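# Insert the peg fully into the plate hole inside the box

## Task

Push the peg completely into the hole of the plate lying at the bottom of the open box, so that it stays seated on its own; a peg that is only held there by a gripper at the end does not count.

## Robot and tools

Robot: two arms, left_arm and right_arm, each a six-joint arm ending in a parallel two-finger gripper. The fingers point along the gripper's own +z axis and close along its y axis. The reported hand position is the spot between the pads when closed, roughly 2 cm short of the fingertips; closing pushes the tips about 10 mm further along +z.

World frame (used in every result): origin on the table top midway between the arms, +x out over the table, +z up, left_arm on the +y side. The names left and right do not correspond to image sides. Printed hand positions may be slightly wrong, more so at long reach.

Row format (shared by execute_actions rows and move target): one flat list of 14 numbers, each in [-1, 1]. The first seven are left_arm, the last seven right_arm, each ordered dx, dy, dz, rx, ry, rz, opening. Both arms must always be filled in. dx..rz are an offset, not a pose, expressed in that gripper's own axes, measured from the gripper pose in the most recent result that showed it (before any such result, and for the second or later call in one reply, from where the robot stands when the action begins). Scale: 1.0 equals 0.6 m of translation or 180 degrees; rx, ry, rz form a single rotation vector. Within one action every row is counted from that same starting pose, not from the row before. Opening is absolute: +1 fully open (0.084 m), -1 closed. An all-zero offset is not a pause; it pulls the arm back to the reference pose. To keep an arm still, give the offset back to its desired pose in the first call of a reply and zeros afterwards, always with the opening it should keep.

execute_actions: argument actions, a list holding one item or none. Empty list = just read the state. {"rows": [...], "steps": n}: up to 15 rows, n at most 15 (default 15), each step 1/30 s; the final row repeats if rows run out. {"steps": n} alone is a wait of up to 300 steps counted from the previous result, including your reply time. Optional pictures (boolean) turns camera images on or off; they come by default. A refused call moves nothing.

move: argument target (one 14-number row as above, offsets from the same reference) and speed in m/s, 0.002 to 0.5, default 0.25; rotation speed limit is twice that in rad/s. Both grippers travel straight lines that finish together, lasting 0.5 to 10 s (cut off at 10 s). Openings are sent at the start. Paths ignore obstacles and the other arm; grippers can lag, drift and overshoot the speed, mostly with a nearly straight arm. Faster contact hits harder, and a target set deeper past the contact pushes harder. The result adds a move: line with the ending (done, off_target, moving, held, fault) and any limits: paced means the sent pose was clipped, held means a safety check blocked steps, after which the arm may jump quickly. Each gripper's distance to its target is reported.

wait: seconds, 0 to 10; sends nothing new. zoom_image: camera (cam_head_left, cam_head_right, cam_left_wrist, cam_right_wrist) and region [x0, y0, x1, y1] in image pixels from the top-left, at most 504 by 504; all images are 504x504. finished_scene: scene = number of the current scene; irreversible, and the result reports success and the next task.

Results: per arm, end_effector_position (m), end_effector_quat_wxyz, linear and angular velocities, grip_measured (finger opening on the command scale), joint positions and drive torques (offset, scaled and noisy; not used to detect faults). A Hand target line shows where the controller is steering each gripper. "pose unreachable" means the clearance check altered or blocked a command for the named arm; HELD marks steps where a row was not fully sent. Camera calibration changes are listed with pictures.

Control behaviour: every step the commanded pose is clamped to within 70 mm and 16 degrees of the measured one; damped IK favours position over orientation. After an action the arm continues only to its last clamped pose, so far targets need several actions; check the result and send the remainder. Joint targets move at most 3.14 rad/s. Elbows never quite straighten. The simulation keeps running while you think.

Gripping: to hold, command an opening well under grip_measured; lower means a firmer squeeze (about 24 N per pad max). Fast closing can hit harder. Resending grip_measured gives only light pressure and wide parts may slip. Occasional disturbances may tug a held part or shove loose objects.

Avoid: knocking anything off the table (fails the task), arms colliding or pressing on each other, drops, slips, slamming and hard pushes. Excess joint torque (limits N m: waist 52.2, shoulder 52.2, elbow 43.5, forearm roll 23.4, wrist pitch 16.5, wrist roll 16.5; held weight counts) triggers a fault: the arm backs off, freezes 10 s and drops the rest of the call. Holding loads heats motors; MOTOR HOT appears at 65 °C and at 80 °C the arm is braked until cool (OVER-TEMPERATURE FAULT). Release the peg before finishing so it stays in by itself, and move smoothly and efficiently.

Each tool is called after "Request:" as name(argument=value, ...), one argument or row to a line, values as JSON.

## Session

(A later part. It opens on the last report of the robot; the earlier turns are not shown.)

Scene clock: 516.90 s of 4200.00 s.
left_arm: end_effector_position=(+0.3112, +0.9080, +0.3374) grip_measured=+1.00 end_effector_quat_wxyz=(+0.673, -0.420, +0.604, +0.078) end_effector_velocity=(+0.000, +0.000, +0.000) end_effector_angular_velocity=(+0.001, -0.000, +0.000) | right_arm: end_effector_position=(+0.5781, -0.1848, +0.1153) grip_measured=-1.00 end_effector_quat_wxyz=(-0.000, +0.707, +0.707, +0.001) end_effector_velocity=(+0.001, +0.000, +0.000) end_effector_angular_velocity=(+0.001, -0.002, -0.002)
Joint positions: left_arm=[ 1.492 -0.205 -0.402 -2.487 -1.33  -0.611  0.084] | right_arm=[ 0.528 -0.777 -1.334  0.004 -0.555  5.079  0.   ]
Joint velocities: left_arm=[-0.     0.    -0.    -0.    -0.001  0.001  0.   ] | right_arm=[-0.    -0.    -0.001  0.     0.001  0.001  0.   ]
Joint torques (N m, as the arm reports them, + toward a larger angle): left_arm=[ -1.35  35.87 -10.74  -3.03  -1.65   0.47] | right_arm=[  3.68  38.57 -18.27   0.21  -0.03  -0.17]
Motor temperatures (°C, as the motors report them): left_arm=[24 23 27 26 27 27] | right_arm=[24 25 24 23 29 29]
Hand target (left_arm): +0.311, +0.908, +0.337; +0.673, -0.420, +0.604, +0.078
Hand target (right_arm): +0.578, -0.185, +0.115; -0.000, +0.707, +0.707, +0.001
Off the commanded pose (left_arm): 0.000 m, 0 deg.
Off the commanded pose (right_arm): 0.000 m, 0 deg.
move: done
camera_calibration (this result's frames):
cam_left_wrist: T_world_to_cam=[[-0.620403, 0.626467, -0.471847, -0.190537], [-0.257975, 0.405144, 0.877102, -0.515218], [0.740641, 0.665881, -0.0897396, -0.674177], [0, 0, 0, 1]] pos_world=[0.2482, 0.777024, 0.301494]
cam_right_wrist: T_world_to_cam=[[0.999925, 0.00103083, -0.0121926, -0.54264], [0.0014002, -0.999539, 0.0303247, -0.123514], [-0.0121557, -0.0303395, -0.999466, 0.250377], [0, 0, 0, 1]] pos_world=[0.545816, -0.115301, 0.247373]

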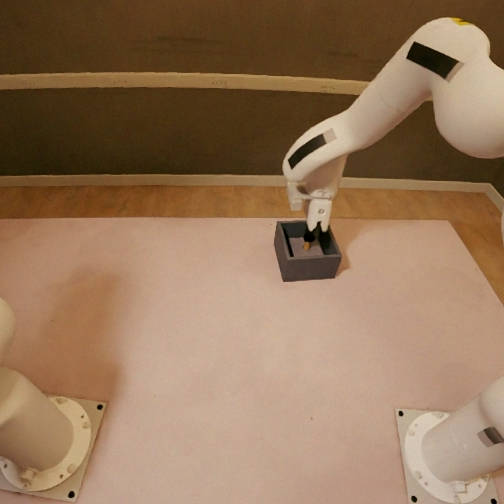

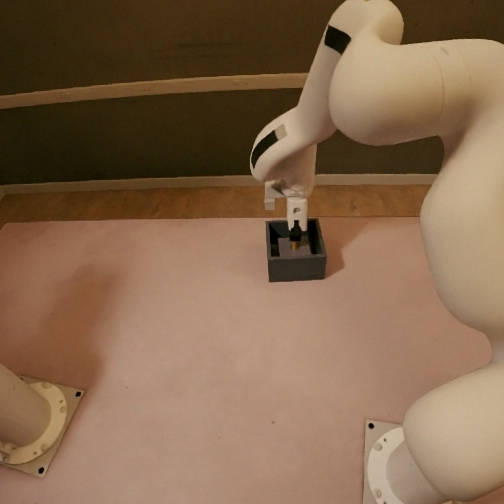

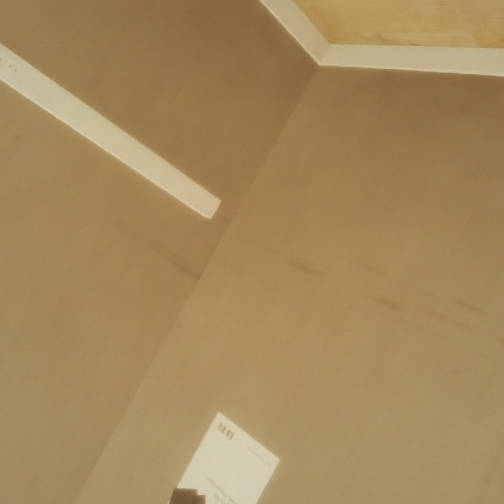

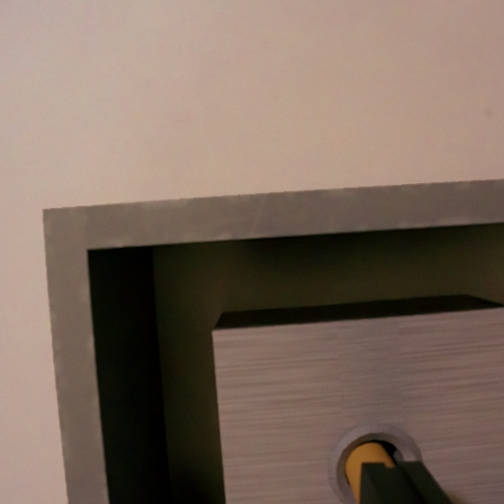

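Request:
execute_actions(
  actions=[],
)

Scene clock: 533.07 s of 4200.00 s.
left_arm: end_effector_position=(+0.3112, +0.9080, +0.3374) grip_measured=+1.00 end_effector_quat_wxyz=(+0.673, -0.420, +0.604, +0.078) end_effector_velocity=(+0.000, +0.000, +0.000) end_effector_angular_velocity=(-0.001, -0.001, +0.000) | right_arm: end_effector_position=(+0.5781, -0.1848, +0.1153) grip_measured=-1.00 end_effector_quat_wxyz=(-0.000, +0.707, +0.707, +0.001) end_effector_velocity=(+0.000, -0.000, -0.000) end_effector_angular_velocity=(+0.000, +0.000, +0.000)
Joint positions: left_arm=[ 1.492 -0.205 -0.402 -2.487 -1.33  -0.611  0.084] | right_arm=[ 0.528 -0.777 -1.334  0.004 -0.555  5.079  0.   ]
Joint velocities: left_arm=[-0.    -0.    -0.    -0.    -0.    -0.002 -0.   ] | right_arm=[-0.    -0.    -0.     0.    -0.    -0.001  0.   ]
Joint torques (N m, as the arm reports them, + toward a larger angle): left_arm=[ -0.95  36.15 -10.77  -3.15  -1.61   0.53] | right_arm=[  2.96  38.4  -17.86   0.63   0.01  -0.11]
Motor temperatures (°C, as the motors report them): left_arm=[24 23 27 26 27 27] | right_arm=[24 25 24 23 29 29]
Hand target (left_arm): +0.311, +0.908, +0.337; +0.673, -0.420, +0.604, +0.078
Hand target (right_arm): +0.578, -0.185, +0.115; -0.000, +0.707, +0.707, +0.001
Off the commanded pose (left_arm): 0.000 m, 0 deg.
Off the commanded pose (right_arm): 0.000 m, 0 deg.
Steps of this call (steps 1 to 90: nothing new was sent; then 13.17 s passed at rest). Readings (end_effector_position):
1: left_arm (+0.3112, +0.9080, +0.3374) | right_arm (+0.5782, -0.1848, +0.1153)
2: left_arm (+0.3112, +0.9080, +0.3374) | right_arm (+0.5782, -0.1848, +0.1153)
4: left_arm (+0.3112, +0.9080, +0.3374) | right_arm (+0.5781, -0.1848, +0.1153)
8: left_arm (+0.3112, +0.9080, +0.3374) | right_arm (+0.5781, -0.1848, +0.1153)
90: the state above
camera_calibration (this result's frames):
cam_left_wrist: T_world_to_cam=[[-0.620403, 0.626467, -0.471847, -0.190537], [-0.257975, 0.405144, 0.877102, -0.515218], [0.740641, 0.665881, -0.0897398, -0.674177], [0, 0, 0, 1]] pos_world=[0.2482, 0.777024, 0.301494]
cam_right_wrist: T_world_to_cam=[[0.999924, 0.00103051, -0.0122478, -0.542614], [0.00140182, -0.999538, 0.0303462, -0.123523], [-0.0122109, -0.030361, -0.999464, 0.250328], [0, 0, 0, 1]] pos_world=[0.545803, -0.115307, 0.247297]

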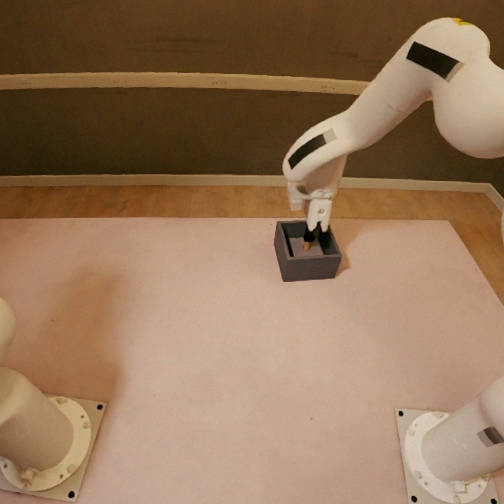

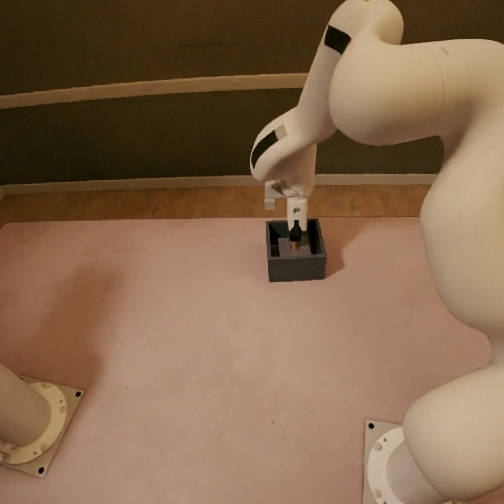

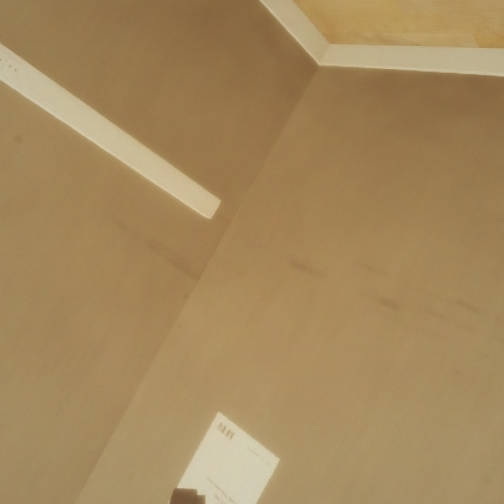

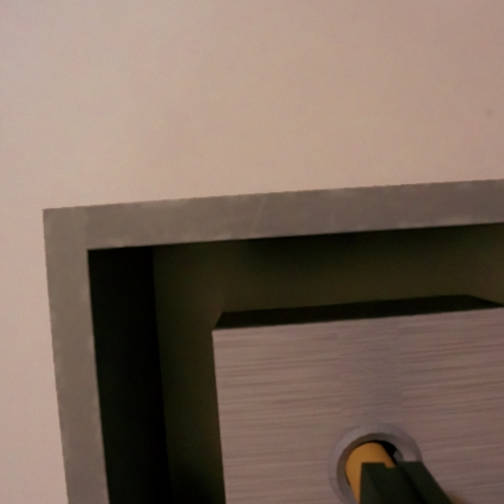

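Request:
move(
  target=[0,0,0,0,0,0,1, 0,0,0.012,0,0,0,-1],
  speed=0.02,
)

Scene clock: 535.10 s of 4200.00 s.
left_arm: end_effector_position=(+0.3112, +0.9080, +0.3374) grip_measured=+1.00 end_effector_quat_wxyz=(+0.673, -0.420, +0.604, +0.078) end_effector_velocity=(+0.000, -0.000, -0.001) end_effector_angular_velocity=(-0.002, +0.002, -0.000) | right_arm: end_effector_position=(+0.5790, -0.1844, +0.1092) grip_measured=-1.00 end_effector_quat_wxyz=(-0.000, +0.707, +0.707, +0.002) end_effector_velocity=(-0.000, -0.000, -0.001) end_effector_angular_velocity=(-0.000, -0.000, +0.001)
Joint positions: left_arm=[ 1.492 -0.205 -0.402 -2.487 -1.33  -0.611  0.084] | right_arm=[ 0.528 -0.788 -1.336  0.004 -0.544  5.078  0.   ]
Joint velocities: left_arm=[-0.    -0.     0.     0.001  0.002 -0.001 -0.   ] | right_arm=[-0.    -0.002  0.    -0.001  0.002 -0.     0.   ]
Joint torques (N m, as the arm reports them, + toward a larger angle): left_arm=[ -0.77  35.66 -10.88  -3.32  -1.63   0.43] | right_arm=[  4.37  30.69 -12.05   0.43  -0.01  -0.12]
Motor temperatures (°C, as the motors report them): left_arm=[24 23 27 26 27 27] | right_arm=[24 25 24 23 29 29]
Hand target (left_arm): +0.311, +0.908, +0.337; +0.673, -0.420, +0.604, +0.078
Hand target (right_arm): +0.578, -0.185, +0.108; -0.000, +0.707, +0.707, +0.001
Off the commanded pose (left_arm): 0.000 m, 0 deg.
Off the commanded pose (right_arm): 0.001 m, 0 deg.
move: done
camera_calibration (this result's frames):
cam_left_wrist: T_world_to_cam=[[-0.620403, 0.626467, -0.471847, -0.190537], [-0.257975, 0.405144, 0.877102, -0.515218], [0.740641, 0.665881, -0.0897398, -0.674177], [0, 0, 0, 1]] pos_world=[0.2482, 0.777024, 0.301494]
cam_right_wrist: T_world_to_cam=[[0.999947, 0.00104671, -0.0101969, -0.543759], [0.00134752, -0.999563, 0.0295383, -0.122877], [-0.0101615, -0.0295504, -0.999512, 0.243277], [0, 0, 0, 1]] pos_world=[0.546368, -0.115065, 0.241243]

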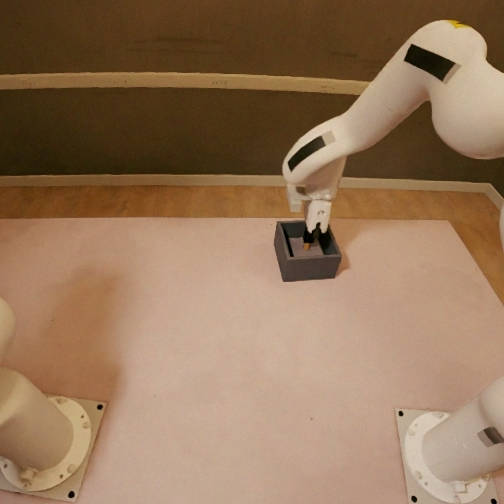

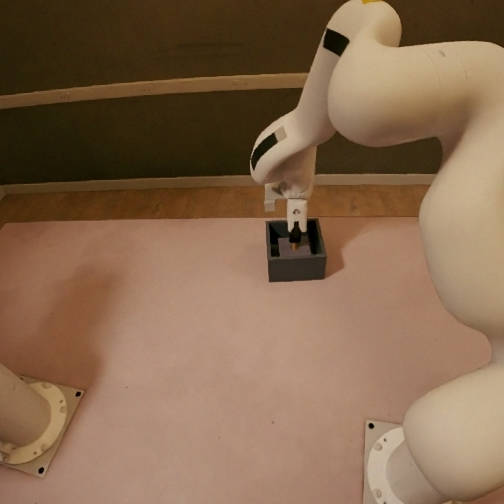

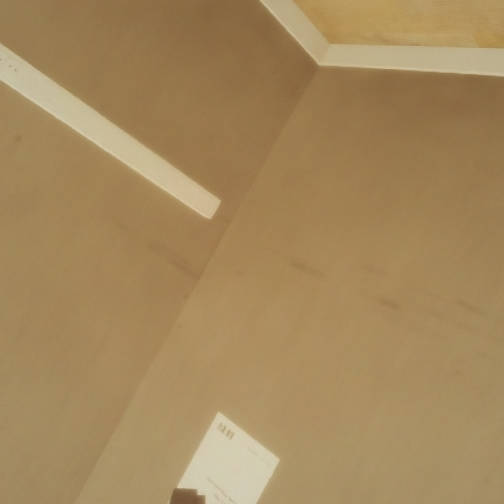

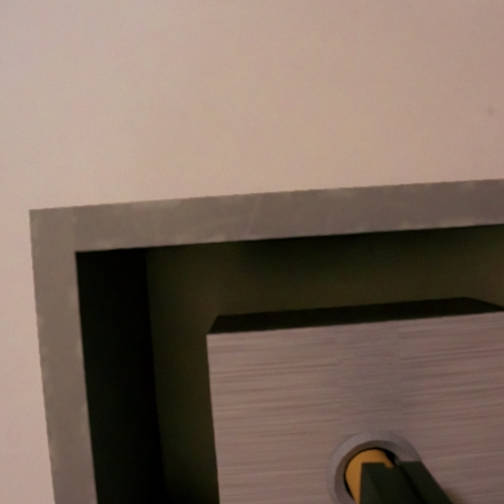

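Request:
move(
  target=[0,0,0,0,0,0,1, 0,0,-0.2,0,0,0,-1],
  speed=0.1,
)

Scene clock: 538.70 s of 4200.00 s.
left_arm: end_effector_position=(+0.3112, +0.9080, +0.3374) grip_measured=+1.00 end_effector_quat_wxyz=(+0.673, -0.420, +0.604, +0.078) end_effector_velocity=(+0.000, +0.000, +0.000) end_effector_angular_velocity=(+0.001, -0.000, +0.000) | right_arm: end_effector_position=(+0.5787, -0.1850, +0.2290) grip_measured=-1.00 end_effector_quat_wxyz=(+0.000, +0.707, +0.707, +0.002) end_effector_velocity=(+0.001, +0.000, +0.002) end_effector_angular_velocity=(+0.001, -0.002, +0.000)
Joint positions: left_arm=[ 1.492 -0.205 -0.402 -2.487 -1.33  -0.611  0.084] | right_arm=[ 0.527 -0.617 -1.368  0.003 -0.748  5.08   0.   ]
Joint velocities: left_arm=[-0.     0.    -0.    -0.001 -0.001  0.001  0.   ] | right_arm=[ 0.     0.002 -0.002 -0.    -0.002  0.     0.   ]
Joint torques (N m, as the arm reports them, + toward a larger angle): left_arm=[ -0.44  35.74 -10.74  -3.09  -1.64   0.42] | right_arm=[  5.02  35.97 -19.76   0.7   -0.13  -0.14]
Motor temperatures (°C, as the motors report them): left_arm=[24 23 27 26 27 27] | right_arm=[24 25 24 23 29 29]
Hand target (left_arm): +0.311, +0.908, +0.337; +0.673, -0.420, +0.604, +0.078
Hand target (right_arm): +0.579, -0.185, +0.229; +0.000, +0.707, +0.707, +0.002
Off the commanded pose (left_arm): 0.000 m, 0 deg.
Off the commanded pose (right_arm): 0.000 m, 0 deg.
move: done
camera_calibration (this result's frames):
cam_left_wrist: T_world_to_cam=[[-0.620403, 0.626467, -0.471847, -0.190537], [-0.257975, 0.405144, 0.877102, -0.515219], [0.740641, 0.665881, -0.0897398, -0.674177], [0, 0, 0, 1]] pos_world=[0.2482, 0.777024, 0.301494]
cam_right_wrist: T_world_to_cam=[[0.999944, 0.000837082, -0.0105559, -0.542209], [0.00115323, -0.99955, 0.0299797, -0.126961], [-0.010526, -0.0299902, -0.999495, 0.363106], [0, 0, 0, 1]] pos_world=[0.546147, -0.115561, 0.361006]

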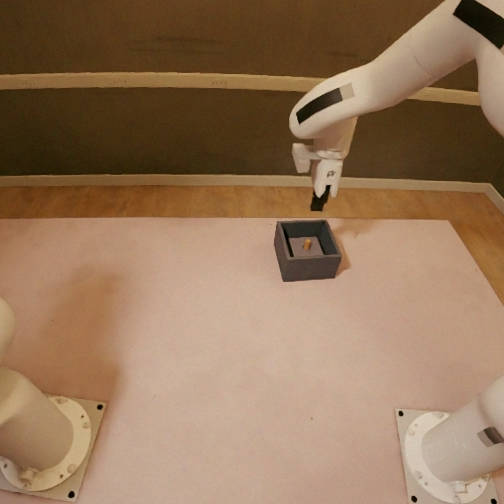

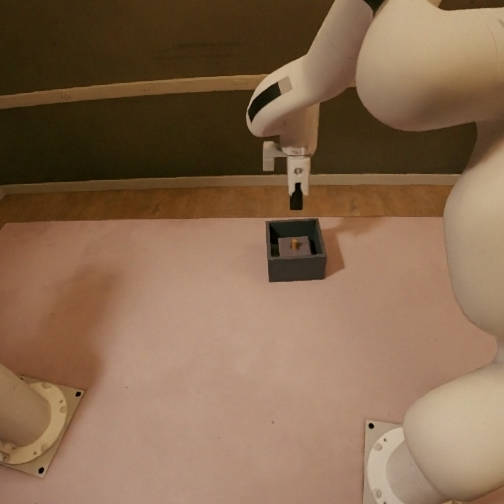

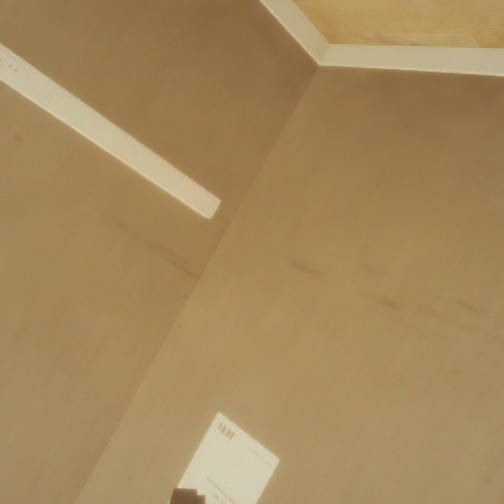

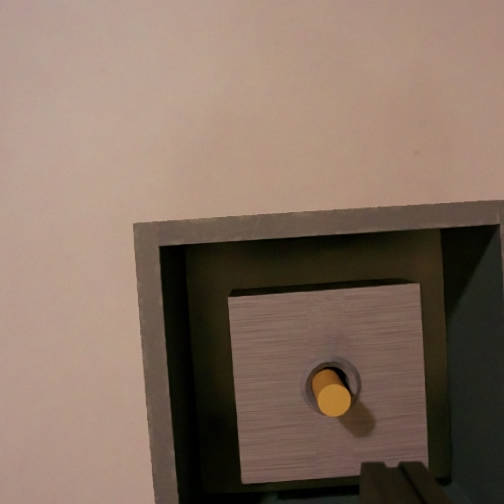

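The peg is standing in the hole and seated. Finishing scene 1.

Request:
finished_scene(
  scene=1,
)

The scene is finished: the task was done.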